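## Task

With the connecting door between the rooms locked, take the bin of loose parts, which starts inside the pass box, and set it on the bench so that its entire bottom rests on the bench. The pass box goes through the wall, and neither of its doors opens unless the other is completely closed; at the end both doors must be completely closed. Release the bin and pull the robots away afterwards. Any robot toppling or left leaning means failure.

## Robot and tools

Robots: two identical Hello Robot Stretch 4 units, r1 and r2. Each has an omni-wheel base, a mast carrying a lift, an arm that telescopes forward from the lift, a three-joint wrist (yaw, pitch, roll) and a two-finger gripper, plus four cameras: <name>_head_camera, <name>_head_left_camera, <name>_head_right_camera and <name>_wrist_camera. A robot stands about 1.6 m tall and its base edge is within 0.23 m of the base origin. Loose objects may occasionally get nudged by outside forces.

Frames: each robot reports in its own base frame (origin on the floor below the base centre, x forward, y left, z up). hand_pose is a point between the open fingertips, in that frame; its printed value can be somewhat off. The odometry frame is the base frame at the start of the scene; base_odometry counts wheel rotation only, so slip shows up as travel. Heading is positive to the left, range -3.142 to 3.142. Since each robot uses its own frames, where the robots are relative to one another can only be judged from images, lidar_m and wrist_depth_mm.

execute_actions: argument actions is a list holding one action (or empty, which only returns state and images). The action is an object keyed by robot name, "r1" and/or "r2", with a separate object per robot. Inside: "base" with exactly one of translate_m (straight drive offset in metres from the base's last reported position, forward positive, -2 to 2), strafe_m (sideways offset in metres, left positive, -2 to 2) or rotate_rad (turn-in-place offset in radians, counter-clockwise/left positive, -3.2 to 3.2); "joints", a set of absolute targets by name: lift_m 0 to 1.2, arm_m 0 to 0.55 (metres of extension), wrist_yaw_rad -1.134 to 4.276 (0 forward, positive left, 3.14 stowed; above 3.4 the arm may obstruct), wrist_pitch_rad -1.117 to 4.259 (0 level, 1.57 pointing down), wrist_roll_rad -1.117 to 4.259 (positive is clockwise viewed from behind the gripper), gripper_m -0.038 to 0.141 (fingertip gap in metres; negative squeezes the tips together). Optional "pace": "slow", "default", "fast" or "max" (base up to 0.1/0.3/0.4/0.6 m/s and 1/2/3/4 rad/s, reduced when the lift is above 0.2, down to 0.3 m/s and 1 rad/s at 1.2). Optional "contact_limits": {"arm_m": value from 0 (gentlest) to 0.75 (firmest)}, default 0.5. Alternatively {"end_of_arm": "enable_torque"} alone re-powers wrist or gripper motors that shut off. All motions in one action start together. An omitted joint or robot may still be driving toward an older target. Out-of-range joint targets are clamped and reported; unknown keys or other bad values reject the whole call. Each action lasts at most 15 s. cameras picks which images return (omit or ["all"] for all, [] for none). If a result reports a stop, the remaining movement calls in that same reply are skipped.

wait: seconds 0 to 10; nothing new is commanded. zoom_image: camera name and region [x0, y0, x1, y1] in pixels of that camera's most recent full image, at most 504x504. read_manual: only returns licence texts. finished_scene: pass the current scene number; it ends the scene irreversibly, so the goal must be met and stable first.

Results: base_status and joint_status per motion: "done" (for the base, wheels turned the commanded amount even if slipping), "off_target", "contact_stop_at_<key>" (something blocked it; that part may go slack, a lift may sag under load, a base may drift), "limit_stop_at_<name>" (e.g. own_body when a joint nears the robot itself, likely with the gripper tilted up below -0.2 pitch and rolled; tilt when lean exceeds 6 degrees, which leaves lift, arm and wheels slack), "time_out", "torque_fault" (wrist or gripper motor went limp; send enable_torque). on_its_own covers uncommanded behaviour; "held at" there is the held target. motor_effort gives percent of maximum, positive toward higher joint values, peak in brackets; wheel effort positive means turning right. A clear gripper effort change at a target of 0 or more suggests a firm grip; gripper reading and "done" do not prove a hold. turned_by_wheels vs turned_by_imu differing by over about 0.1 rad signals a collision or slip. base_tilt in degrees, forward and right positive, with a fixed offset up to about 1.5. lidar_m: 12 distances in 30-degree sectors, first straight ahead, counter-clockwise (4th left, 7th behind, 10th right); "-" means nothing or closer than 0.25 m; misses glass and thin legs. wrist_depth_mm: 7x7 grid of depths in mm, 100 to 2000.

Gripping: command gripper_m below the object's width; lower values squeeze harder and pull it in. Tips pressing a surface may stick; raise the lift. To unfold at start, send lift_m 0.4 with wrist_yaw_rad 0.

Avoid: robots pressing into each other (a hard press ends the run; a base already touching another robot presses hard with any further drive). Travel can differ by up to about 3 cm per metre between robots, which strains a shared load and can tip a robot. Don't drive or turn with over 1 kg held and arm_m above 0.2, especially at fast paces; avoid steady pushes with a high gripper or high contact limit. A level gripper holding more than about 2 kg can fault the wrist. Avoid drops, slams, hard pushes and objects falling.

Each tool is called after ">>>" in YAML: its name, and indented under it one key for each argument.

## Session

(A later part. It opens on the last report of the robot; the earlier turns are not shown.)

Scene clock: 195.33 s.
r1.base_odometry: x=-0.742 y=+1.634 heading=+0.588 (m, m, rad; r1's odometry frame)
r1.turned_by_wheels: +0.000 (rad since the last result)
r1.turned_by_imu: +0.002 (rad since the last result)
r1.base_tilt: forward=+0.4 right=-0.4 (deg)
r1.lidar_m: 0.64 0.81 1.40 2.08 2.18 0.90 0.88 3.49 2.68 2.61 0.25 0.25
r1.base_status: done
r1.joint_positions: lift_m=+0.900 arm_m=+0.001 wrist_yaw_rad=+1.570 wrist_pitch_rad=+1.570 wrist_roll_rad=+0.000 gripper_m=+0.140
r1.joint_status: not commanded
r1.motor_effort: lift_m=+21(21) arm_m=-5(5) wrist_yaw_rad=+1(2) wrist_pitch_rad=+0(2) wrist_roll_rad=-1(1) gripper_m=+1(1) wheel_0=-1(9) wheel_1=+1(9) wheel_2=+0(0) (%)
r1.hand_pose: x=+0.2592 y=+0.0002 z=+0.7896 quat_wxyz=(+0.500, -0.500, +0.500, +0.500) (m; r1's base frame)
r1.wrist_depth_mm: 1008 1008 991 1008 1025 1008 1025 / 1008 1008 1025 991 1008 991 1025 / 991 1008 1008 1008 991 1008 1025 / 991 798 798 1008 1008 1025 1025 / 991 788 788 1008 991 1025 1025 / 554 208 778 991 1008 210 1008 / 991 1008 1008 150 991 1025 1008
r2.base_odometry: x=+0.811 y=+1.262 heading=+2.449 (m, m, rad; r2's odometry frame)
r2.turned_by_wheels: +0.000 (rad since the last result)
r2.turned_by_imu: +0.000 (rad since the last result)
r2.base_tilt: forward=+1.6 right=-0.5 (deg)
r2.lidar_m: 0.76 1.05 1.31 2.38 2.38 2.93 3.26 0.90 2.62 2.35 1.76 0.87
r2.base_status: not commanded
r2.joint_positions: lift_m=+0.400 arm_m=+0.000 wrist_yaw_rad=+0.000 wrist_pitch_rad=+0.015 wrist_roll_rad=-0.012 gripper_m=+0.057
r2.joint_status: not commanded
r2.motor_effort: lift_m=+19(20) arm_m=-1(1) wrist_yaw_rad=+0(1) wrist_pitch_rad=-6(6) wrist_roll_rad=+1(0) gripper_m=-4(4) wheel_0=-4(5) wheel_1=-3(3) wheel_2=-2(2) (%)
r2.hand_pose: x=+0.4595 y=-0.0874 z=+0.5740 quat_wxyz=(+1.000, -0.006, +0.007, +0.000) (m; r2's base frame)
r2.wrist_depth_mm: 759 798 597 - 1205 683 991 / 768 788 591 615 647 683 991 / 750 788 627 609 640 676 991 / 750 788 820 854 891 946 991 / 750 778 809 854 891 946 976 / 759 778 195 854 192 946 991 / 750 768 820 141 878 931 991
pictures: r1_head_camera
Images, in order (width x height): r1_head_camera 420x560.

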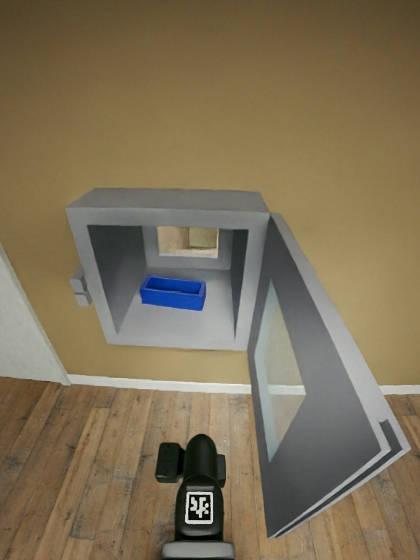

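>>> execute_actions:
  actions:
    - {"r1": {"base": {"strafe_m": -0.05}, "pace": "slow"}}
  cameras: []

>>> execute_actions:
  actions:
    - {"r1": {"base": {"translate_m": 0.3}}}
  cameras: ["r1_head_camera", "r1_head_right_camera"]

Scene clock: 198.20 s.
r1.base_odometry: x=-0.714 y=+1.592 heading=+0.589 (m, m, rad; r1's odometry frame)
r1.turned_by_wheels: +0.000 (rad since the last result)
r1.turned_by_imu: +0.001 (rad since the last result)
r1.base_tilt: forward=+0.4 right=-0.4 (deg)
r1.lidar_m: 0.46 0.82 1.40 2.14 2.28 0.93 0.90 3.45 2.59 2.55 1.38 0.25
r1.base_status: done
r1.joint_positions: lift_m=+0.900 arm_m=+0.001 wrist_yaw_rad=+1.570 wrist_pitch_rad=+1.570 wrist_roll_rad=+0.000 gripper_m=+0.140
r1.joint_status: not commanded
r1.motor_effort: lift_m=+21(21) arm_m=-5(5) wrist_yaw_rad=+1(1) wrist_pitch_rad=+0(0) wrist_roll_rad=+0(1) gripper_m=+0(2) wheel_0=+2(4) wheel_1=+0(4) wheel_2=+0(0) (%)
r1.hand_pose: x=+0.2592 y=+0.0002 z=+0.7896 quat_wxyz=(+0.500, -0.500, +0.500, +0.500) (m; r1's base frame)
r1.wrist_depth_mm: 1008 991 1008 1008 1042 1025 1025 / 991 1008 1008 1008 1008 1025 1008 / 991 991 991 1008 1008 1008 1025 / 991 788 788 1025 1008 1008 1008 / 1008 798 788 1008 1025 1008 1060 / 564 209 798 991 1008 211 991 / 991 991 1008 150 1008 1008 1008
r2.base_odometry: x=+0.811 y=+1.262 heading=+2.449 (m, m, rad; r2's odometry frame)
r2.turned_by_wheels: +0.000 (rad since the last result)
r2.turned_by_imu: +0.000 (rad since the last result)
r2.base_tilt: forward=+1.5 right=-0.3 (deg)
r2.lidar_m: 0.79 1.06 1.32 2.35 2.38 2.95 3.27 0.89 2.61 2.35 1.76 0.87
r2.base_status: not commanded
r2.joint_positions: lift_m=+0.400 arm_m=+0.000 wrist_yaw_rad=+0.000 wrist_pitch_rad=+0.015 wrist_roll_rad=-0.012 gripper_m=+0.057
r2.joint_status: not commanded
r2.motor_effort: lift_m=+20(20) arm_m=-1(1) wrist_yaw_rad=+1(1) wrist_pitch_rad=-7(6) wrist_roll_rad=+1(0) gripper_m=-3(4) wheel_0=-4(4) wheel_1=-3(3) wheel_2=-2(2) (%)
r2.hand_pose: x=+0.4595 y=-0.0874 z=+0.5740 quat_wxyz=(+1.000, -0.006, +0.007, +0.000) (m; r2's base frame)
r2.wrist_depth_mm: 750 788 597 - 1229 683 1008 / 759 788 591 609 647 683 991 / 750 788 634 609 640 683 991 / 759 778 820 866 891 946 991 / 750 778 820 854 891 946 976 / 750 788 195 854 192 946 991 / 750 768 809 141 891 931 991
pictures: none
No camera images: the call's "cameras" was empty. Leave "cameras" out to get every camera's image.

Scene clock: 200.67 s.
r1.base_odometry: x=-0.465 y=+1.759 heading=+0.588 (m, m, rad; r1's odometry frame)
r1.turned_by_wheels: +0.000 (rad since the last result)
r1.turned_by_imu: +0.007 (rad since the last result)
r1.base_tilt: forward=-0.3 right=+0.0 (deg)
r1.lidar_m: 0.47 0.53 0.68 2.12 2.24 1.22 1.18 3.52 2.63 2.43 0.25 0.25
r1.base_status: done
r1.joint_positions: lift_m=+0.900 arm_m=+0.001 wrist_yaw_rad=+1.570 wrist_pitch_rad=+1.570 wrist_roll_rad=+0.000 gripper_m=+0.140
r1.joint_status: not commanded
r1.motor_effort: lift_m=+15(21) arm_m=-4(6) wrist_yaw_rad=+0(2) wrist_pitch_rad=-1(6) wrist_roll_rad=-1(0) gripper_m=+1(1) wheel_0=+1(5) wheel_1=+6(6) wheel_2=-9(22) (%)
r1.hand_pose: x=+0.2590 y=+0.0002 z=+0.7900 quat_wxyz=(+0.500, -0.500, +0.500, +0.500) (m; r1's base frame)
r1.wrist_depth_mm: 991 976 1008 1008 1042 931 668 / 991 1008 1008 991 1025 917 668 / 991 1025 1042 1025 1008 960 676 / 991 798 798 1008 1008 946 683 / 976 788 778 1008 991 931 668 / 554 208 798 1008 1008 210 668 / 991 991 976 150 1025 878 668
r2.base_odometry: x=+0.811 y=+1.262 heading=+2.449 (m, m, rad; r2's odometry frame)
r2.turned_by_wheels: +0.000 (rad since the last result)
r2.turned_by_imu: +0.000 (rad since the last result)
r2.base_tilt: forward=+1.5 right=-0.4 (deg)
r2.lidar_m: 0.79 1.06 1.32 2.37 2.39 2.94 3.26 0.90 2.61 2.34 1.77 0.90
r2.base_status: not commanded
r2.joint_positions: lift_m=+0.400 arm_m=+0.000 wrist_yaw_rad=+0.000 wrist_pitch_rad=+0.015 wrist_roll_rad=-0.012 gripper_m=+0.057
r2.joint_status: not commanded
r2.motor_effort: lift_m=+19(19) arm_m=-1(1) wrist_yaw_rad=+1(0) wrist_pitch_rad=-6(6) wrist_roll_rad=+0(0) gripper_m=-4(4) wheel_0=-4(4) wheel_1=-3(3) wheel_2=-2(2) (%)
r2.hand_pose: x=+0.4595 y=-0.0874 z=+0.5740 quat_wxyz=(+1.000, -0.006, +0.007, +0.000) (m; r2's base frame)
r2.wrist_depth_mm: 759 788 597 - 1229 691 1008 / 759 798 597 609 654 676 1008 / 759 788 634 615 640 676 991 / 759 778 820 854 904 946 991 / 750 788 820 854 904 946 976 / 759 778 195 854 192 946 976 / 750 768 809 141 891 931 991
pictures: r1_head_camera, r1_head_right_camera
Images, in order (width x height): r1_head_camera 420x560, r1_head_right_camera 420x672.

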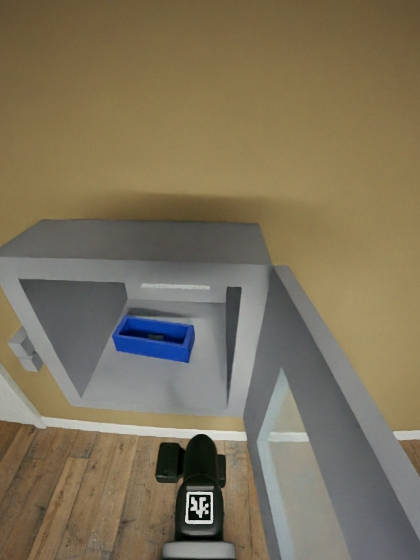

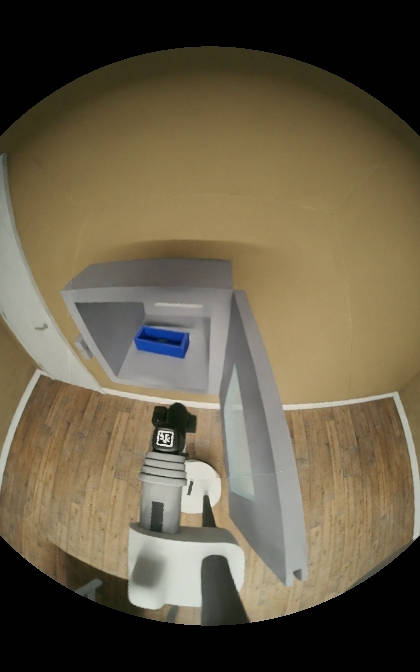

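>>> zoom_image:
  camera: "r1_head_right_camera"
  region: [100, 280, 340, 620]

Region (100, 280, 340, 620) of r1_head_right_camera's 420x672 image, scaled by 1.482, with more detail than that image has; it fills the left 356 columns of this view, and the rest is white.

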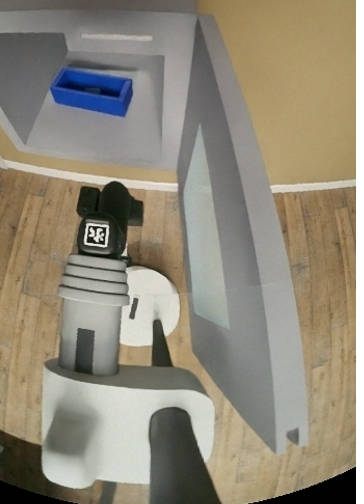

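>>> wait:
  seconds: 1

Scene clock: 202.87 s.
r1.base_odometry: x=-0.465 y=+1.759 heading=+0.588 (m, m, rad; r1's odometry frame)
r1.turned_by_wheels: +0.000 (rad since the last result)
r1.turned_by_imu: -0.010 (rad since the last result)
r1.base_tilt: forward=+0.4 right=-0.4 (deg)
r1.lidar_m: 0.42 0.47 0.64 2.11 2.22 1.27 1.22 3.61 0.25 2.36 0.25 0.25
r1.base_status: done
r1.joint_positions: lift_m=+0.900 arm_m=+0.001 wrist_yaw_rad=+1.570 wrist_pitch_rad=+1.570 wrist_roll_rad=+0.000 gripper_m=+0.140
r1.joint_status: not commanded
r1.motor_effort: lift_m=+19(21) arm_m=-3(6) wrist_yaw_rad=-1(2) wrist_pitch_rad=+2(6) wrist_roll_rad=+0(0) gripper_m=+0(1) wheel_0=-1(5) wheel_1=-1(6) wheel_2=+0(22) (%)
r1.hand_pose: x=+0.2589 y=+0.0002 z=+0.7897 quat_wxyz=(+0.500, -0.500, +0.500, +0.500) (m; r1's base frame)
r1.wrist_depth_mm: 1008 991 1008 1008 1008 878 647 / 976 1008 991 1008 1008 878 484 / 976 1008 991 1008 1008 891 484 / 991 788 788 1008 1008 891 484 / 991 788 798 991 991 891 484 / 559 209 798 1025 1025 209 488 / 991 991 991 150 1008 831 654
r2.base_odometry: x=+0.811 y=+1.262 heading=+2.449 (m, m, rad; r2's odometry frame)
r2.turned_by_wheels: +0.000 (rad since the last result)
r2.turned_by_imu: +0.000 (rad since the last result)
r2.base_tilt: forward=+1.6 right=-0.4 (deg)
r2.lidar_m: 0.78 1.05 1.28 2.36 2.39 2.95 3.26 0.90 2.64 2.34 1.76 0.88
r2.base_status: not commanded
r2.joint_positions: lift_m=+0.400 arm_m=+0.000 wrist_yaw_rad=+0.000 wrist_pitch_rad=+0.015 wrist_roll_rad=-0.012 gripper_m=+0.057
r2.joint_status: not commanded
r2.motor_effort: lift_m=+20(19) arm_m=-1(1) wrist_yaw_rad=+0(0) wrist_pitch_rad=-6(6) wrist_roll_rad=+0(0) gripper_m=-4(4) wheel_0=-5(4) wheel_1=-3(3) wheel_2=-2(2) (%)
r2.hand_pose: x=+0.4595 y=-0.0874 z=+0.5740 quat_wxyz=(+1.000, -0.006, +0.007, +0.000) (m; r2's base frame)
r2.wrist_depth_mm: 750 788 597 - 1229 683 1008 / 759 788 597 609 654 683 991 / 759 788 634 615 640 683 991 / 750 788 820 854 904 946 1008 / 750 788 820 854 891 931 991 / 750 778 195 854 193 946 991 / 741 778 809 141 878 931 991
wait: 1.00 s; at rest from the start
pictures: r1_head_camera, r1_head_left_camera, r1_head_right_camera, r1_wrist_camera, r2_head_camera, r2_head_left_camera, r2_head_right_camera, r2_wrist_camera
camera_calibration (this result's frames):
r1_wrist_camera: T_world_to_cam=[[0.999172, -0.0406602, -0.0016368, -0.250054], [-0.0406763, -0.999107, -0.0114148, 0.0832417], [-0.00117122, 0.0114719, -0.999934, 1.01326], [0, 0, 0, 1]] pos_world=[0.254419, 0.0613761, 1.01373]
r2_wrist_camera: T_world_to_cam=[[-0.0339588, -0.998443, -0.0442504, -0.0476344], [-0.0082217, 0.0445535, -0.998973, 0.642747], [0.999389, -0.0335601, -0.00972188, -0.231884], [0, 0, 0, 1]] pos_world=[0.235409, -0.0839789, 0.637725]
Images, in order (width x height): r1_head_camera 420x560, r1_head_left_camera 420x672, r1_head_right_camera 420x672, r1_wrist_camera 616x392, r2_head_camera 420x560, r2_head_left_camera 420x672, r2_head_right_camera 420x672, r2_wrist_camera 616x392.

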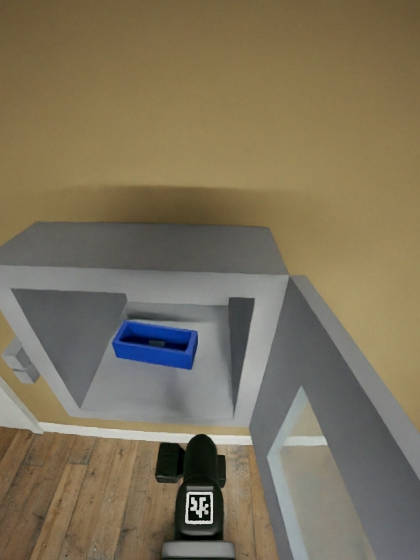

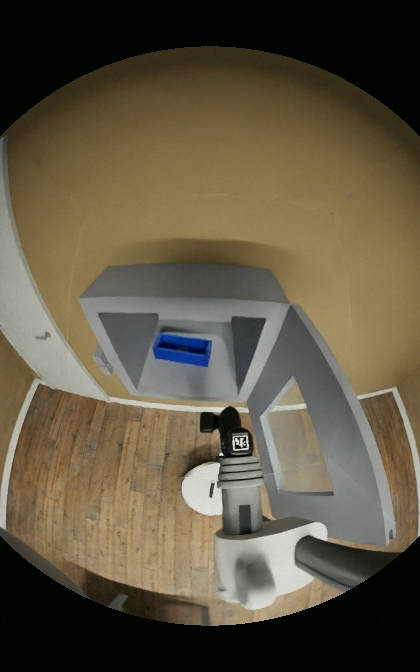

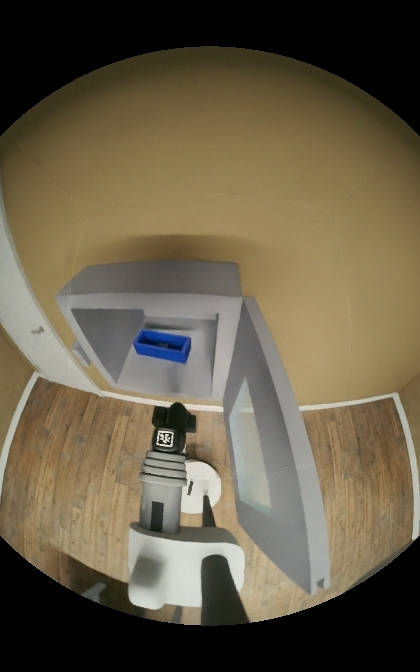

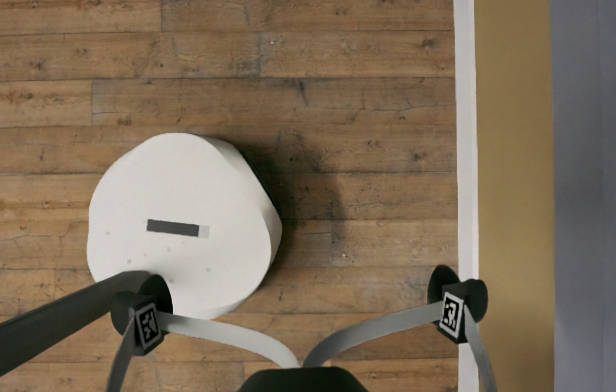

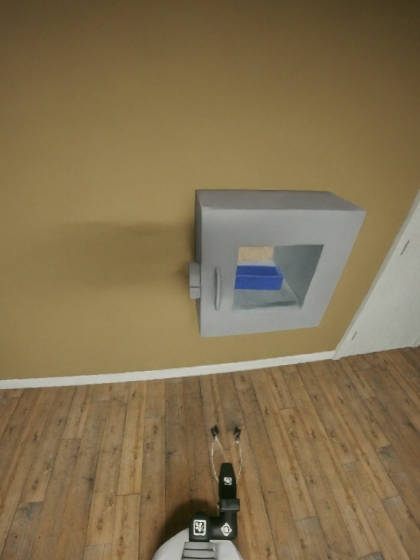

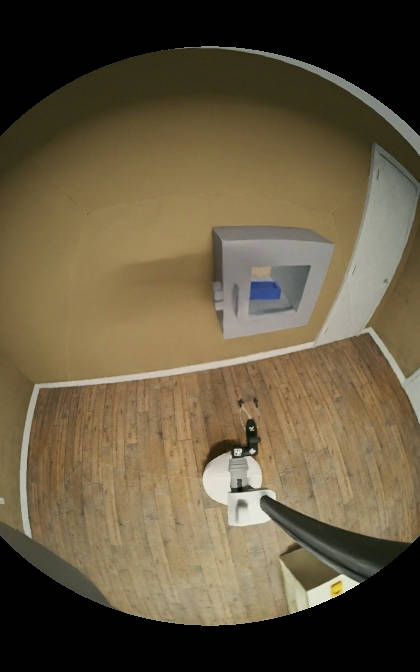

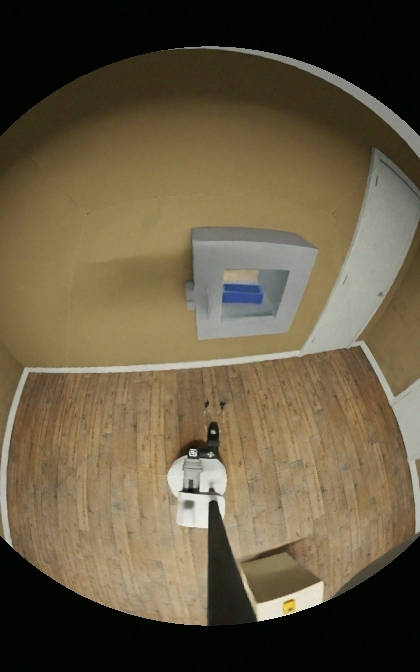

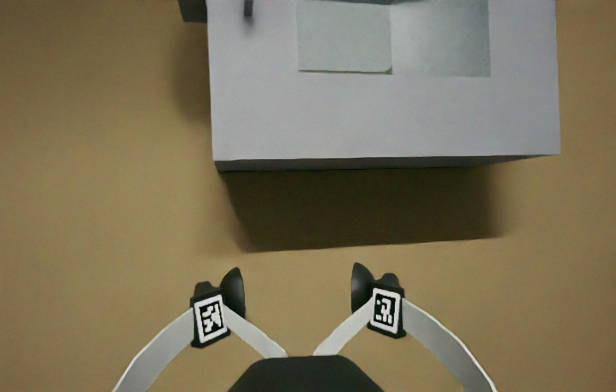

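I'll start by checking the current state.

>>> execute_actions:
  actions: []

Scene clock: 203.87 s.
r1.base_odometry: x=-0.465 y=+1.759 heading=+0.588 (m, m, rad; r1's odometry frame)
r1.turned_by_wheels: +0.000 (rad since the last result)
r1.turned_by_imu: +0.000 (rad since the last result)
r1.base_tilt: forward=+0.4 right=-0.4 (deg)
r1.lidar_m: 0.43 0.46 0.64 2.10 2.22 1.25 1.21 3.61 0.25 2.38 0.25 0.25
r1.base_status: done
r1.joint_positions: lift_m=+0.900 arm_m=+0.001 wrist_yaw_rad=+1.570 wrist_pitch_rad=+1.570 wrist_roll_rad=+0.000 gripper_m=+0.140
r1.joint_status: not commanded
r1.motor_effort: lift_m=+19(21) arm_m=-3(6) wrist_yaw_rad=-1(2) wrist_pitch_rad=-1(6) wrist_roll_rad=-1(0) gripper_m=+0(1) wheel_0=-1(5) wheel_1=-1(6) wheel_2=+0(22) (%)
r1.hand_pose: x=+0.2589 y=+0.0002 z=+0.7897 quat_wxyz=(+0.500, -0.500, +0.500, +0.500) (m; r1's base frame)
r1.wrist_depth_mm: 1008 991 991 1025 1025 878 647 / 1008 1008 1008 1008 1008 866 480 / 991 991 1008 991 1008 878 484 / 1008 788 778 991 1008 878 488 / 991 788 798 991 1008 891 488 / 559 209 788 991 991 210 488 / 976 991 1008 150 991 842 654
r2.base_odometry: x=+0.811 y=+1.262 heading=+2.449 (m, m, rad; r2's odometry frame)
r2.turned_by_wheels: +0.000 (rad since the last result)
r2.turned_by_imu: +0.000 (rad since the last result)
r2.base_tilt: forward=+1.6 right=-0.5 (deg)
r2.lidar_m: 0.77 1.06 1.33 2.36 2.40 2.97 3.26 0.89 2.64 2.35 1.74 0.91
r2.base_status: not commanded
r2.joint_positions: lift_m=+0.400 arm_m=+0.000 wrist_yaw_rad=+0.000 wrist_pitch_rad=+0.015 wrist_roll_rad=-0.012 gripper_m=+0.057
r2.joint_status: not commanded
r2.motor_effort: lift_m=+20(19) arm_m=-1(1) wrist_yaw_rad=-1(0) wrist_pitch_rad=-7(6) wrist_roll_rad=+0(0) gripper_m=-3(4) wheel_0=-5(4) wheel_1=-3(3) wheel_2=-2(2) (%)
r2.hand_pose: x=+0.4595 y=-0.0874 z=+0.5740 quat_wxyz=(+1.000, -0.006, +0.007, +0.000) (m; r2's base frame)
r2.wrist_depth_mm: 759 798 597 - 1229 691 991 / 759 788 591 609 647 676 1008 / 750 788 634 615 647 676 991 / 759 778 820 854 891 946 991 / 750 788 820 854 904 931 991 / 750 778 195 854 191 946 976 / 750 759 809 141 904 931 976
pictures: r1_head_camera, r1_head_left_camera, r1_head_right_camera, r1_wrist_camera, r2_head_camera, r2_head_left_camera, r2_head_right_camera, r2_wrist_camera
camera_calibration (this result's frames):
r1_wrist_camera: T_world_to_cam=[[0.999172, -0.0406603, -0.00163681, -0.250054], [-0.0406764, -0.999107, -0.0114149, 0.0832418], [-0.00117121, 0.011472, -0.999934, 1.01326], [0, 0, 0, 1]] pos_world=[0.254419, 0.0613761, 1.01373]
r2_wrist_camera: T_world_to_cam=[[-0.0339586, -0.998443, -0.0442504, -0.0476344], [-0.00822156, 0.0445535, -0.998973, 0.642747], [0.999389, -0.03356, -0.00972173, -0.231884], [0, 0, 0, 1]] pos_world=[0.235409, -0.0839789, 0.637725]
Images, in order (width x height): r1_head_camera 420x560, r1_head_left_camera 420x672, r1_head_right_camera 420x672, r1_wrist_camera 616x392, r2_head_camera 420x560, r2_head_left_camera 420x672, r2_head_right_camera 420x672, r2_wrist_camera 616x392.

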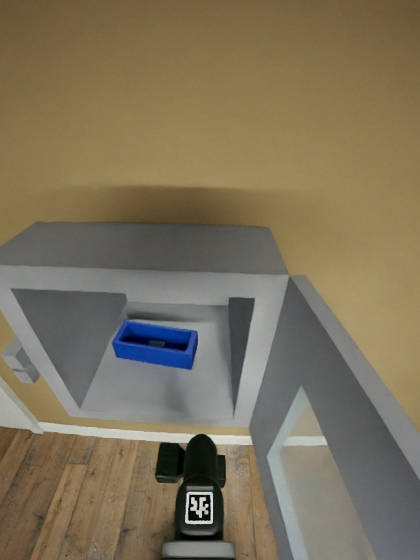

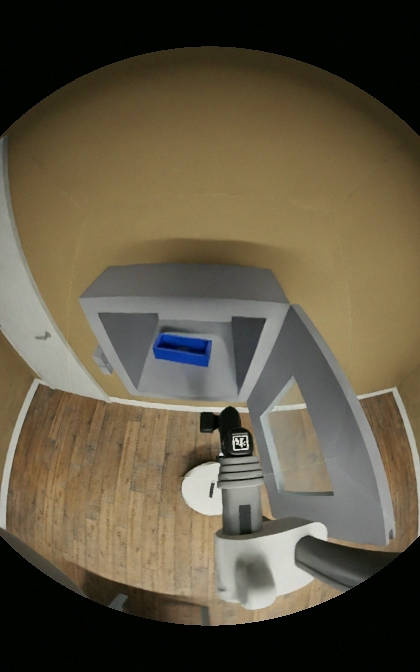

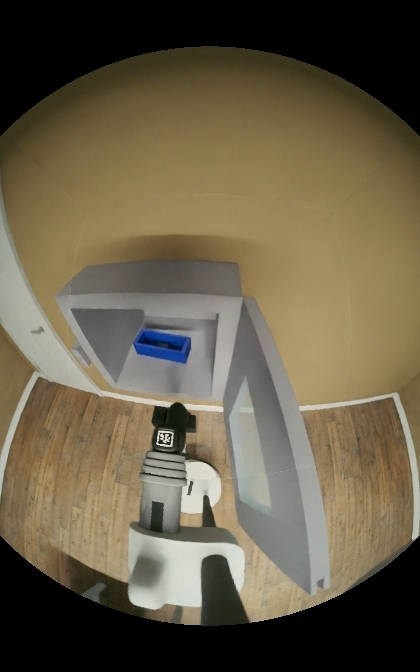

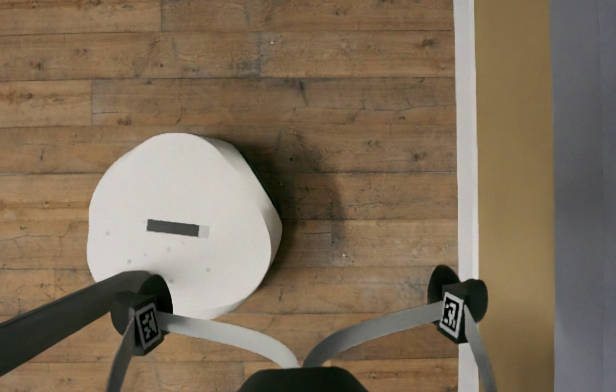

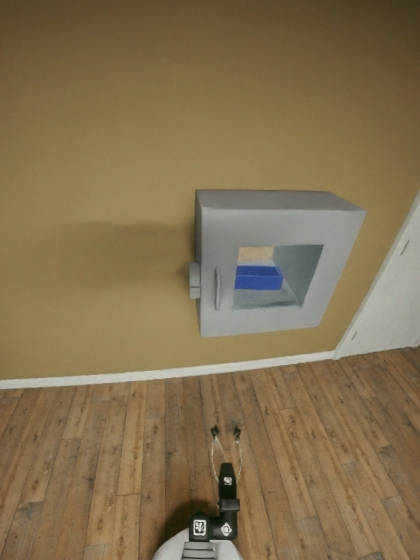

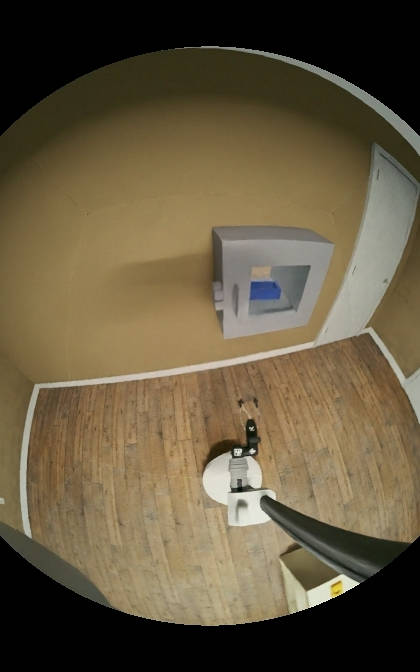

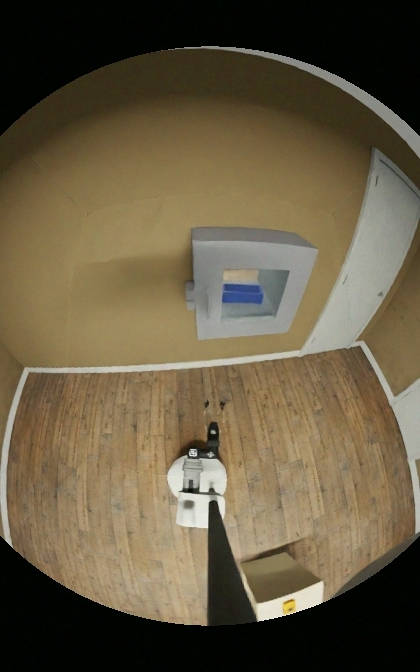

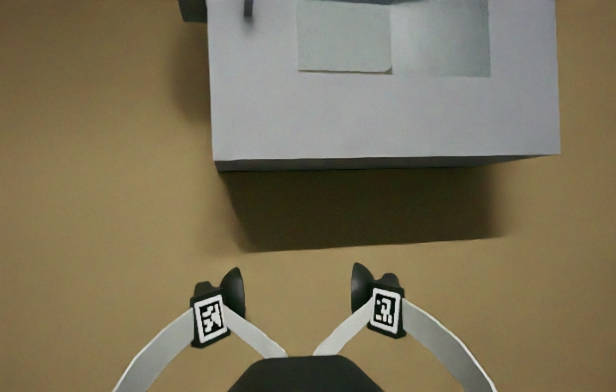

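>>> execute_actions:
  actions:
    - {"r1": {"joints": {"arm_m": 0.25}, "pace": "default", "contact_limits": {"arm_m": 0.2}}}
  cameras: ["r1_head_camera", "r1_wrist_camera"]

Scene clock: 207.40 s.
r1.base_odometry: x=-0.465 y=+1.759 heading=+0.588 (m, m, rad; r1's odometry frame)
r1.turned_by_wheels: +0.000 (rad since the last result)
r1.turned_by_imu: +0.001 (rad since the last result)
r1.base_tilt: forward=+0.5 right=-0.4 (deg)
r1.lidar_m: 0.43 0.46 0.62 2.10 2.22 1.27 1.19 3.59 0.25 2.37 0.25 0.25
r1.base_status: not commanded
r1.joint_positions: lift_m=+0.900 arm_m=+0.249 wrist_yaw_rad=+1.570 wrist_pitch_rad=+1.570 wrist_roll_rad=+0.000 gripper_m=+0.140
r1.joint_status: all done
r1.motor_effort: lift_m=+19(19) arm_m=+5(4) wrist_yaw_rad=-1(1) wrist_pitch_rad=-1(2) wrist_roll_rad=+0(1) gripper_m=+0(1) wheel_0=-1(1) wheel_1=-1(1) wheel_2=+0(0) (%)
r1.contact_limits: arm_m 0.2
r1.hand_pose: x=+0.5074 y=+0.0002 z=+0.7897 quat_wxyz=(+0.500, -0.500, +0.500, +0.500) (m; r1's base frame)
r1.wrist_depth_mm: 991 991 1008 264 264 263 238 / 991 1025 1008 262 263 263 229 / 1008 991 1008 263 262 263 224 / 768 798 1008 263 264 263 224 / 809 778 991 262 262 265 265 / 798 208 1008 263 263 210 264 / 1008 991 1008 150 263 262 265
r2.base_odometry: x=+0.811 y=+1.262 heading=+2.449 (m, m, rad; r2's odometry frame)
r2.turned_by_wheels: +0.000 (rad since the last result)
r2.turned_by_imu: +0.000 (rad since the last result)
r2.base_tilt: forward=+1.6 right=-0.3 (deg)
r2.lidar_m: 0.76 1.04 1.31 2.35 2.39 2.97 3.27 0.89 2.63 2.35 1.73 0.88
r2.base_status: not commanded
r2.joint_positions: lift_m=+0.400 arm_m=+0.000 wrist_yaw_rad=+0.000 wrist_pitch_rad=+0.015 wrist_roll_rad=-0.012 gripper_m=+0.057
r2.joint_status: not commanded
r2.motor_effort: lift_m=+19(19) arm_m=-1(1) wrist_yaw_rad=+2(1) wrist_pitch_rad=-6(6) wrist_roll_rad=+0(0) gripper_m=-3(4) wheel_0=-4(4) wheel_1=-3(3) wheel_2=-2(2) (%)
r2.hand_pose: x=+0.4595 y=-0.0874 z=+0.5740 quat_wxyz=(+1.000, -0.006, +0.007, +0.000) (m; r2's base frame)
r2.wrist_depth_mm: 759 788 597 - 1229 683 991 / 759 798 597 615 647 683 991 / 759 788 634 615 647 676 991 / 759 788 820 854 891 946 991 / 759 778 809 854 891 931 991 / 750 778 195 842 192 931 991 / 750 768 809 141 904 931 976
pictures: r1_head_camera, r1_wrist_camera
camera_calibration (this result's frames):
r1_wrist_camera: T_world_to_cam=[[0.999172, -0.0406602, -0.00163681, -0.49832], [-0.0406763, -0.999107, -0.0114149, 0.0933487], [-0.00117122, 0.011472, -0.999934, 1.01355], [0, 0, 0, 1]] pos_world=[0.502892, 0.0613761, 1.01373]
Images, in order (width x height): r1_head_camera 420x560, r1_wrist_camera 616x392.

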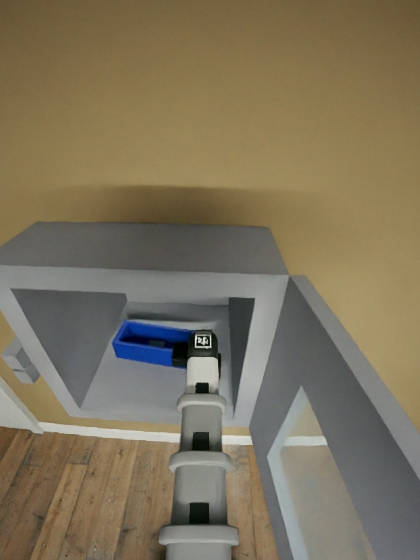

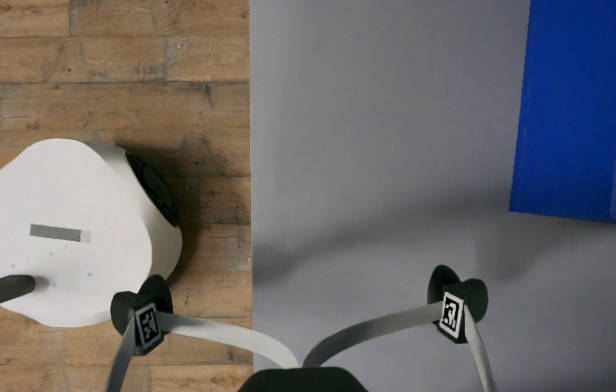

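>>> execute_actions:
  actions:
    - {"r1": {"joints": {"arm_m": 0.43}, "pace": "default", "contact_limits": {"arm_m": 0.2}}}
  cameras: ["r1_head_camera", "r1_wrist_camera"]

Scene clock: 210.37 s.
r1.base_odometry: x=-0.465 y=+1.759 heading=+0.588 (m, m, rad; r1's odometry frame)
r1.turned_by_wheels: +0.000 (rad since the last result)
r1.turned_by_imu: +0.001 (rad since the last result)
r1.base_tilt: forward=+0.4 right=-0.4 (deg)
r1.lidar_m: 0.43 0.45 0.62 2.08 2.21 1.24 1.19 3.58 0.25 2.41 0.25 0.25
r1.base_status: not commanded
r1.joint_positions: lift_m=+0.900 arm_m=+0.429 wrist_yaw_rad=+1.570 wrist_pitch_rad=+1.570 wrist_roll_rad=+0.000 gripper_m=+0.140
r1.joint_status: all done
r1.motor_effort: lift_m=+19(19) arm_m=+5(10) wrist_yaw_rad=+0(1) wrist_pitch_rad=-1(1) wrist_roll_rad=-1(1) gripper_m=+0(0) wheel_0=-2(1) wheel_1=-1(1) wheel_2=-1(0) (%)
r1.contact_limits: arm_m 0.2
r1.hand_pose: x=+0.6874 y=+0.0002 z=+0.7897 quat_wxyz=(+0.500, -0.500, +0.500, +0.500) (m; r1's base frame)
r1.wrist_depth_mm: 258 260 260 252 252 197 263 / 259 259 259 252 252 193 263 / 258 260 262 252 252 199 265 / 258 260 259 242 252 192 264 / 259 260 260 260 173 262 264 / 259 209 259 263 262 210 263 / 258 259 260 150 262 263 264
r2.base_odometry: x=+0.811 y=+1.262 heading=+2.449 (m, m, rad; r2's odometry frame)
r2.turned_by_wheels: +0.000 (rad since the last result)
r2.turned_by_imu: +0.000 (rad since the last result)
r2.base_tilt: forward=+1.5 right=-0.4 (deg)
r2.lidar_m: 0.75 1.03 1.31 2.37 2.40 2.93 3.24 0.88 2.62 2.35 1.77 0.89
r2.base_status: not commanded
r2.joint_positions: lift_m=+0.400 arm_m=+0.000 wrist_yaw_rad=+0.000 wrist_pitch_rad=+0.015 wrist_roll_rad=-0.012 gripper_m=+0.057
r2.joint_status: not commanded
r2.motor_effort: lift_m=+20(20) arm_m=+0(1) wrist_yaw_rad=+0(1) wrist_pitch_rad=-6(6) wrist_roll_rad=+1(0) gripper_m=-4(4) wheel_0=-4(5) wheel_1=-3(3) wheel_2=-2(2) (%)
r2.hand_pose: x=+0.4595 y=-0.0874 z=+0.5740 quat_wxyz=(+1.000, -0.006, +0.007, +0.000) (m; r2's base frame)
r2.wrist_depth_mm: 759 788 597 - 1255 691 991 / 759 788 591 609 647 683 991 / 759 778 634 615 640 676 991 / 750 778 820 866 904 931 991 / 759 788 809 854 904 946 991 / 750 778 195 854 191 931 991 / 759 768 809 141 891 931 976
pictures: r1_head_camera, r1_wrist_camera
camera_calibration (this result's frames):
r1_wrist_camera: T_world_to_cam=[[0.999172, -0.0406602, -0.00163681, -0.678167], [-0.0406763, -0.999107, -0.0114149, 0.10067], [-0.00117122, 0.011472, -0.999934, 1.01376], [0, 0, 0, 1]] pos_world=[0.682887, 0.0613761, 1.01373]
Images, in order (width x height): r1_head_camera 420x560, r1_wrist_camera 616x392.

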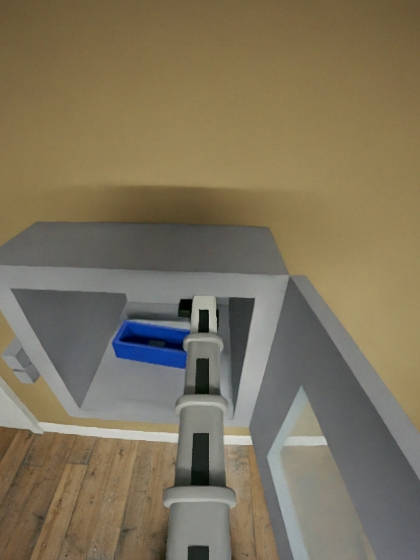

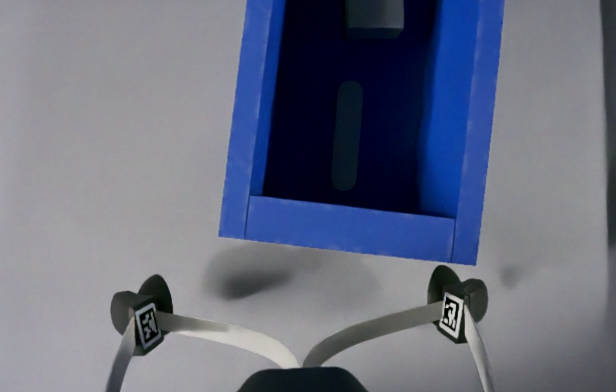

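>>> zoom_image:
  camera: "r1_wrist_camera"
  region: [100, 180, 604, 392]

Region (100, 180, 604, 392) of r1_wrist_camera's 616x392 image, scaled by 1.000; it fills the top 212 rows of this view, and the rest is white.

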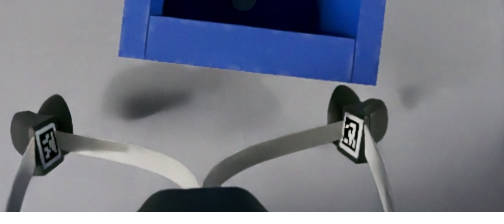

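>>> execute_actions:
  actions:
    - {"r1": {"joints": {"wrist_yaw_rad": 1.43, "arm_m": 0.445}, "pace": "slow", "contact_limits": {"arm_m": 0.2}}}
  cameras: ["r1_wrist_camera"]

Scene clock: 217.53 s.
r1.base_odometry: x=-0.465 y=+1.759 heading=+0.588 (m, m, rad; r1's odometry frame)
r1.turned_by_wheels: +0.000 (rad since the last result)
r1.turned_by_imu: +0.001 (rad since the last result)
r1.base_tilt: forward=+0.5 right=-0.4 (deg)
r1.lidar_m: 0.44 0.43 0.64 2.12 2.23 1.27 1.21 3.59 0.25 2.38 0.25 0.25
r1.base_status: not commanded
r1.joint_positions: lift_m=+0.900 arm_m=+0.444 wrist_yaw_rad=+1.431 wrist_pitch_rad=+1.570 wrist_roll_rad=+0.000 gripper_m=+0.140
r1.joint_status: all done
r1.motor_effort: lift_m=+19(19) arm_m=+5(3) wrist_yaw_rad=-1(3) wrist_pitch_rad=-3(4) wrist_roll_rad=-1(0) gripper_m=+0(1) wheel_0=-1(1) wheel_1=-1(1) wheel_2=+0(0) (%)
r1.contact_limits: arm_m 0.2
r1.hand_pose: x=+0.7015 y=-0.0120 z=+0.7897 quat_wxyz=(+0.534, -0.464, +0.534, +0.464) (m; r1's base frame)
r1.wrist_depth_mm: 259 260 233 251 208 263 264 / 259 260 231 251 212 264 263 / 260 259 229 252 217 262 264 / 258 260 172 172 173 263 263 / 259 259 262 260 263 262 263 / 258 208 259 262 262 209 264 / 259 259 262 150 262 263 264
r2.base_odometry: x=+0.811 y=+1.262 heading=+2.449 (m, m, rad; r2's odometry frame)
r2.turned_by_wheels: +0.000 (rad since the last result)
r2.turned_by_imu: +0.000 (rad since the last result)
r2.base_tilt: forward=+1.6 right=-0.5 (deg)
r2.lidar_m: 0.76 1.05 1.32 2.37 2.39 2.94 3.28 0.89 2.61 2.34 1.76 0.90
r2.base_status: not commanded
r2.joint_positions: lift_m=+0.400 arm_m=+0.000 wrist_yaw_rad=+0.000 wrist_pitch_rad=+0.015 wrist_roll_rad=-0.012 gripper_m=+0.057
r2.joint_status: not commanded
r2.motor_effort: lift_m=+20(19) arm_m=-1(1) wrist_yaw_rad=+0(2) wrist_pitch_rad=-6(6) wrist_roll_rad=+0(0) gripper_m=-4(3) wheel_0=-4(4) wheel_1=-3(3) wheel_2=-2(2) (%)
r2.hand_pose: x=+0.4595 y=-0.0874 z=+0.5740 quat_wxyz=(+1.000, -0.006, +0.007, +0.000) (m; r2's base frame)
r2.wrist_depth_mm: 759 788 597 - 1229 691 991 / 759 788 597 609 654 683 1008 / 759 788 634 615 640 668 991 / 759 788 820 866 904 946 1008 / 750 778 820 854 904 946 976 / 750 778 195 854 192 931 991 / 750 768 809 141 891 931 991
pictures: r1_wrist_camera
camera_calibration (this result's frames):
r1_wrist_camera: T_world_to_cam=[[0.983793, -0.179299, -0.00163681, -0.68368], [-0.179306, -0.983727, -0.0114149, 0.186528], [0.000436509, 0.0115234, -0.999934, 1.01279], [0, 0, 0, 1]] pos_world=[0.705603, 0.0492389, 1.01373]
Images, in order (width x height): r1_wrist_camera 616x392.

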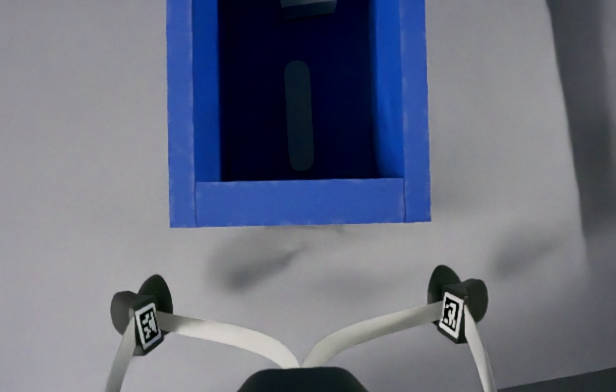

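>>> execute_actions:
  actions:
    - {"r1": {"base": {"strafe_m": 0.06}, "joints": {"arm_m": 0.455}, "pace": "slow", "contact_limits": {"arm_m": 0.2}}}
  cameras: ["r1_wrist_camera"]

Scene clock: 220.10 s.
r1.base_odometry: x=-0.498 y=+1.809 heading=+0.588 (m, m, rad; r1's odometry frame)
r1.turned_by_wheels: +0.000 (rad since the last result)
r1.turned_by_imu: +0.000 (rad since the last result)
r1.base_tilt: forward=+0.4 right=-0.4 (deg)
r1.lidar_m: 0.43 0.47 0.98 2.04 2.15 1.27 1.21 3.69 0.27 0.25 0.25 0.31
r1.base_status: done
r1.joint_positions: lift_m=+0.900 arm_m=+0.454 wrist_yaw_rad=+1.430 wrist_pitch_rad=+1.571 wrist_roll_rad=+0.000 gripper_m=+0.140
r1.joint_status: all done
r1.motor_effort: lift_m=+19(19) arm_m=+5(6) wrist_yaw_rad=+1(2) wrist_pitch_rad=-4(7) wrist_roll_rad=-1(1) gripper_m=+0(0) wheel_0=-4(4) wheel_1=+1(11) wheel_2=+0(0) (%)
r1.contact_limits: arm_m 0.2
r1.hand_pose: x=+0.7115 y=-0.0125 z=+0.7897 quat_wxyz=(+0.534, -0.464, +0.534, +0.463) (m; r1's base frame)
r1.wrist_depth_mm: 259 259 251 220 224 263 264 / 258 258 247 250 229 262 264 / 259 258 243 252 202 263 263 / 259 259 238 252 206 263 264 / 259 258 204 243 181 262 263 / 260 200 171 172 173 208 264 / 259 259 259 153 263 262 264
r2.base_odometry: x=+0.811 y=+1.262 heading=+2.449 (m, m, rad; r2's odometry frame)
r2.turned_by_wheels: +0.000 (rad since the last result)
r2.turned_by_imu: +0.000 (rad since the last result)
r2.base_tilt: forward=+1.4 right=-0.4 (deg)
r2.lidar_m: 0.75 1.06 1.32 2.37 2.40 2.98 3.25 0.88 2.62 2.32 1.77 0.89
r2.base_status: not commanded
r2.joint_positions: lift_m=+0.400 arm_m=+0.000 wrist_yaw_rad=+0.000 wrist_pitch_rad=+0.015 wrist_roll_rad=-0.012 gripper_m=+0.057
r2.joint_status: not commanded
r2.motor_effort: lift_m=+19(20) arm_m=-1(1) wrist_yaw_rad=+1(1) wrist_pitch_rad=-5(6) wrist_roll_rad=+0(1) gripper_m=-3(3) wheel_0=-4(4) wheel_1=-3(3) wheel_2=-2(2) (%)
r2.hand_pose: x=+0.4595 y=-0.0874 z=+0.5740 quat_wxyz=(+1.000, -0.006, +0.007, +0.000) (m; r2's base frame)
r2.wrist_depth_mm: 759 798 597 946 1205 683 1008 / 759 798 591 609 654 683 991 / 750 788 634 609 647 676 991 / 750 788 820 866 904 946 991 / 750 778 820 854 891 931 991 / 750 778 196 842 192 931 991 / 750 768 798 141 891 946 976
pictures: r1_wrist_camera
camera_calibration (this result's frames):
r1_wrist_camera: T_world_to_cam=[[0.983613, -0.180284, -0.0015807, -0.693471], [-0.18029, -0.983562, -0.0100153, 0.187433], [0.000250877, 0.0101362, -0.999949, 1.01292], [0, 0, 0, 1]] pos_world=[0.715646, 0.0490638, 1.01365]
Images, in order (width x height): r1_wrist_camera 616x392.

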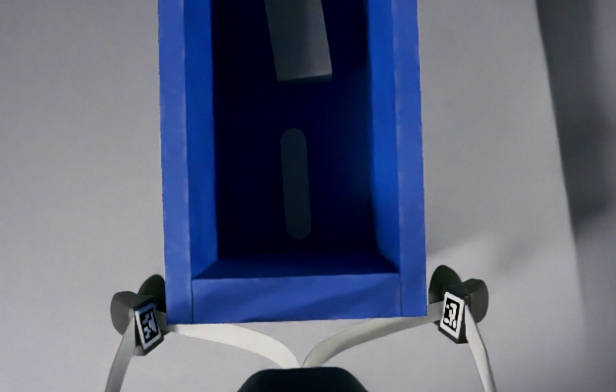

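>>> execute_actions:
  actions:
    - {"r1": {"base": {"strafe_m": 0.06}, "joints": {"arm_m": 0.459}, "pace": "slow", "contact_limits": {"arm_m": 0.2}}}
  cameras: ["r1_wrist_camera", "r1_head_camera"]

Scene clock: 222.63 s.
r1.base_odometry: x=-0.531 y=+1.858 heading=+0.584 (m, m, rad; r1's odometry frame)
r1.turned_by_wheels: -0.004 (rad since the last result)
r1.turned_by_imu: -0.005 (rad since the last result)
r1.base_tilt: forward=+0.4 right=-0.4 (deg)
r1.lidar_m: 0.43 0.48 0.98 1.98 2.07 1.26 1.19 3.78 0.32 0.28 0.30 0.37
r1.base_status: done
r1.joint_positions: lift_m=+0.900 arm_m=+0.458 wrist_yaw_rad=+1.425 wrist_pitch_rad=+1.597 wrist_roll_rad=-0.004 gripper_m=+0.140
r1.joint_status: all done
r1.on_its_own: wrist_yaw_rad is at rest, and its effort (+15) is outside its rest range (-13 to +13); wrist_pitch_rad is at rest, and its effort (-80) is outside its rest range (-23 to +23)
r1.motor_effort: lift_m=+19(19) arm_m=+5(5) wrist_yaw_rad=+15(15) wrist_pitch_rad=-80(81) wrist_roll_rad=+9(9) gripper_m=+0(0) wheel_0=-25(24) wheel_1=-7(4) wheel_2=-15(15) (%)
r1.contact_limits: arm_m 0.2
r1.hand_pose: x=+0.7143 y=-0.0203 z=+0.7898 quat_wxyz=(+0.527, -0.469, +0.541, +0.457) (m; r1's base frame)
r1.wrist_depth_mm: 252 252 244 214 200 258 258 / 254 254 236 247 208 258 260 / 254 255 225 247 216 260 260 / 256 257 216 248 197 262 262 / 257 259 186 231 181 263 264 / 259 259 171 172 173 264 266 / 263 263 265 153 265 266 267
r2.base_odometry: x=+0.811 y=+1.262 heading=+2.449 (m, m, rad; r2's odometry frame)
r2.turned_by_wheels: +0.000 (rad since the last result)
r2.turned_by_imu: +0.000 (rad since the last result)
r2.base_tilt: forward=+1.6 right=-0.5 (deg)
r2.lidar_m: 0.76 1.05 1.31 2.36 2.39 2.94 3.26 0.88 2.64 2.34 1.74 0.88
r2.base_status: not commanded
r2.joint_positions: lift_m=+0.400 arm_m=+0.000 wrist_yaw_rad=+0.000 wrist_pitch_rad=+0.015 wrist_roll_rad=-0.012 gripper_m=+0.057
r2.joint_status: not commanded
r2.motor_effort: lift_m=+20(19) arm_m=-1(1) wrist_yaw_rad=+0(1) wrist_pitch_rad=-6(6) wrist_roll_rad=+0(1) gripper_m=-3(3) wheel_0=-4(4) wheel_1=-3(3) wheel_2=-2(2) (%)
r2.hand_pose: x=+0.4595 y=-0.0874 z=+0.5740 quat_wxyz=(+1.000, -0.006, +0.007, +0.000) (m; r2's base frame)
r2.wrist_depth_mm: 759 788 597 946 1229 691 991 / 759 788 597 615 647 683 991 / 759 788 640 615 640 676 1008 / 750 788 809 854 904 931 991 / 750 778 820 854 891 946 991 / 750 788 195 854 192 931 991 / 750 768 798 141 891 946 991
pictures: r1_head_camera, r1_wrist_camera
camera_calibration (this result's frames):
r1_wrist_camera: T_world_to_cam=[[0.983373, -0.181596, -0.000631281, -0.698296], [-0.181563, -0.98325, 0.0159703, 0.16063], [-0.00352084, -0.0155901, -0.999872, 1.01521], [0, 0, 0, 1]] pos_world=[0.719425, 0.0469591, 1.01208]
Images, in order (width x height): r1_head_camera 420x560, r1_wrist_camera 616x392.

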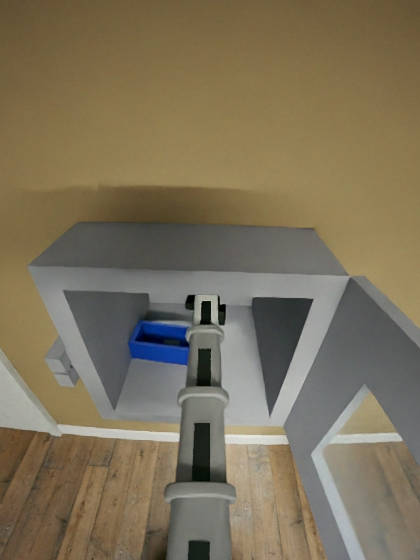

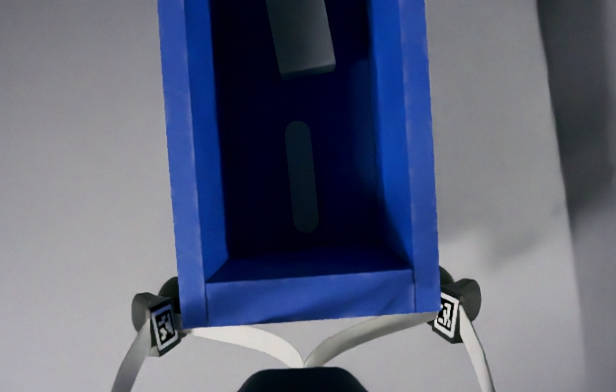

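>>> execute_actions:
  actions:
    - {"r1": {"base": {"strafe_m": -0.04}, "pace": "slow"}}
  cameras: ["r1_wrist_camera"]

Scene clock: 224.53 s.
r1.base_odometry: x=-0.509 y=+1.825 heading=+0.584 (m, m, rad; r1's odometry frame)
r1.turned_by_wheels: +0.000 (rad since the last result)
r1.turned_by_imu: +0.001 (rad since the last result)
r1.base_tilt: forward=+0.5 right=-0.4 (deg)
r1.lidar_m: 0.43 0.47 0.95 2.02 2.11 1.27 1.20 3.74 0.28 0.25 0.27 0.34
r1.base_status: done
r1.joint_positions: lift_m=+0.900 arm_m=+0.458 wrist_yaw_rad=+1.430 wrist_pitch_rad=+1.571 wrist_roll_rad=+0.000 gripper_m=+0.140
r1.joint_status: not commanded
r1.motor_effort: lift_m=+19(19) arm_m=+5(6) wrist_yaw_rad=+1(15) wrist_pitch_rad=-3(81) wrist_roll_rad=+0(10) gripper_m=+0(1) wheel_0=+2(25) wheel_1=-1(9) wheel_2=-1(14) (%)
r1.hand_pose: x=+0.7155 y=-0.0122 z=+0.7897 quat_wxyz=(+0.534, -0.464, +0.534, +0.464) (m; r1's base frame)
r1.wrist_depth_mm: 259 260 251 224 209 263 265 / 259 260 251 252 215 262 264 / 258 258 251 251 224 262 265 / 258 259 249 250 229 263 263 / 259 260 172 172 172 264 264 / 259 208 260 260 262 210 263 / 260 259 259 150 263 263 264
r2.base_odometry: x=+0.811 y=+1.262 heading=+2.449 (m, m, rad; r2's odometry frame)
r2.turned_by_wheels: +0.000 (rad since the last result)
r2.turned_by_imu: +0.000 (rad since the last result)
r2.base_tilt: forward=+1.5 right=-0.3 (deg)
r2.lidar_m: 0.76 1.07 1.30 2.35 2.39 2.97 3.24 0.89 2.63 2.35 1.77 0.90
r2.base_status: not commanded
r2.joint_positions: lift_m=+0.400 arm_m=+0.000 wrist_yaw_rad=+0.000 wrist_pitch_rad=+0.015 wrist_roll_rad=-0.012 gripper_m=+0.057
r2.joint_status: not commanded
r2.motor_effort: lift_m=+20(19) arm_m=-1(1) wrist_yaw_rad=+1(0) wrist_pitch_rad=-6(5) wrist_roll_rad=+0(0) gripper_m=-4(3) wheel_0=-4(5) wheel_1=-3(3) wheel_2=-2(2) (%)
r2.hand_pose: x=+0.4595 y=-0.0874 z=+0.5740 quat_wxyz=(+1.000, -0.006, +0.007, +0.000) (m; r2's base frame)
r2.wrist_depth_mm: 768 798 597 946 1229 691 991 / 759 788 597 615 654 683 991 / 750 788 634 609 640 676 991 / 750 788 809 854 891 931 991 / 759 788 809 854 904 946 991 / 750 778 195 854 193 946 991 / 741 759 809 141 878 931 976
pictures: r1_wrist_camera
camera_calibration (this result's frames):
r1_wrist_camera: T_world_to_cam=[[0.983664, -0.180006, -0.00161277, -0.697424], [-0.180013, -0.983605, -0.0108169, 0.188818], [0.000360772, 0.0109305, -0.99994, 1.01284], [0, 0, 0, 1]] pos_world=[0.719655, 0.0491108, 1.0137]
Images, in order (width x height): r1_wrist_camera 616x392.

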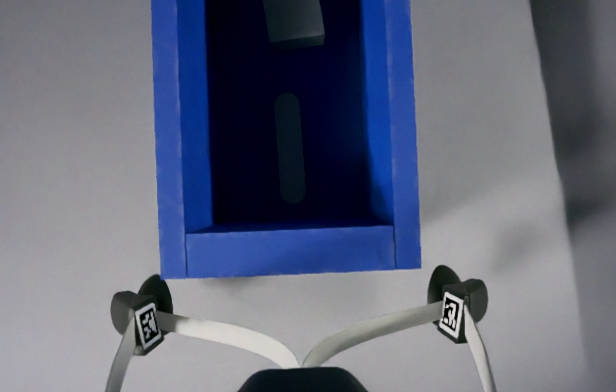

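>>> execute_actions:
  actions:
    - {"r1": {"joints": {"arm_m": 0.27}, "pace": "default", "contact_limits": {"arm_m": 0.2}}}
  cameras: ["r1_wrist_camera"]

Scene clock: 233.63 s.
r1.base_odometry: x=-0.509 y=+1.825 heading=+0.584 (m, m, rad; r1's odometry frame)
r1.turned_by_wheels: +0.000 (rad since the last result)
r1.turned_by_imu: +0.001 (rad since the last result)
r1.base_tilt: forward=+0.4 right=-0.4 (deg)
r1.lidar_m: 0.41 0.46 0.99 2.02 2.12 1.26 1.18 3.71 0.30 0.25 0.26 0.33
r1.base_status: not commanded
r1.joint_positions: lift_m=+0.900 arm_m=+0.271 wrist_yaw_rad=+1.430 wrist_pitch_rad=+1.570 wrist_roll_rad=+0.000 gripper_m=+0.140
r1.joint_status: all done
r1.motor_effort: lift_m=+19(19) arm_m=-5(9) wrist_yaw_rad=+1(1) wrist_pitch_rad=-5(4) wrist_roll_rad=+0(0) gripper_m=+0(1) wheel_0=+2(1) wheel_1=-1(1) wheel_2=-1(1) (%)
r1.contact_limits: arm_m 0.2
r1.hand_pose: x=+0.5284 y=-0.0122 z=+0.7897 quat_wxyz=(+0.534, -0.463, +0.534, +0.464) (m; r1's base frame)
r1.wrist_depth_mm: 1008 991 262 262 263 244 182 / 1008 1008 262 263 262 249 184 / 1008 991 263 262 263 251 186 / 788 891 260 262 263 263 199 / 788 798 263 263 263 263 264 / 788 209 262 263 262 209 264 / 991 1025 1008 150 263 263 264
r2.base_odometry: x=+0.811 y=+1.262 heading=+2.449 (m, m, rad; r2's odometry frame)
r2.turned_by_wheels: +0.000 (rad since the last result)
r2.turned_by_imu: +0.001 (rad since the last result)
r2.base_tilt: forward=+1.5 right=-0.2 (deg)
r2.lidar_m: 0.75 1.05 1.31 2.37 2.39 2.97 3.28 0.88 2.62 2.35 1.78 0.89
r2.base_status: not commanded
r2.joint_positions: lift_m=+0.400 arm_m=+0.000 wrist_yaw_rad=+0.000 wrist_pitch_rad=+0.015 wrist_roll_rad=-0.012 gripper_m=+0.057
r2.joint_status: not commanded
r2.motor_effort: lift_m=+20(20) arm_m=-1(1) wrist_yaw_rad=+1(0) wrist_pitch_rad=-7(7) wrist_roll_rad=+1(1) gripper_m=-3(4) wheel_0=-4(5) wheel_1=-3(3) wheel_2=-2(2) (%)
r2.hand_pose: x=+0.4595 y=-0.0874 z=+0.5740 quat_wxyz=(+1.000, -0.006, +0.007, +0.000) (m; r2's base frame)
r2.wrist_depth_mm: 750 788 597 - 1205 683 991 / 759 788 597 609 647 683 991 / 759 788 634 615 647 676 976 / 759 788 820 854 904 946 991 / 750 778 809 842 904 931 976 / 750 778 195 854 192 946 976 / 750 759 809 141 878 931 991
pictures: r1_wrist_camera
camera_calibration (this result's frames):
r1_wrist_camera: T_world_to_cam=[[0.983648, -0.180095, -0.00161406, -0.513356], [-0.180102, -0.983588, -0.0108487, 0.155216], [0.000366224, 0.010962, -0.99994, 1.01291], [0, 0, 0, 1]] pos_world=[0.532546, 0.0491124, 1.0137]
Images, in order (width x height): r1_wrist_camera 616x392.

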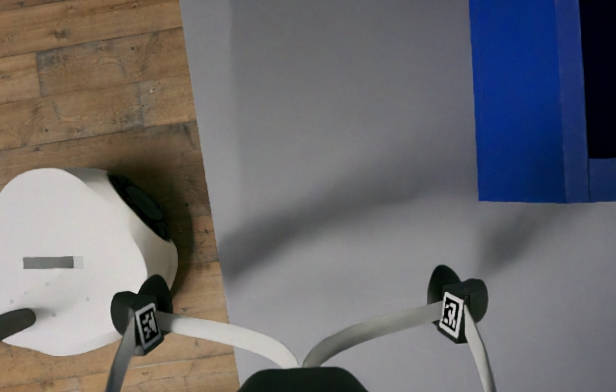

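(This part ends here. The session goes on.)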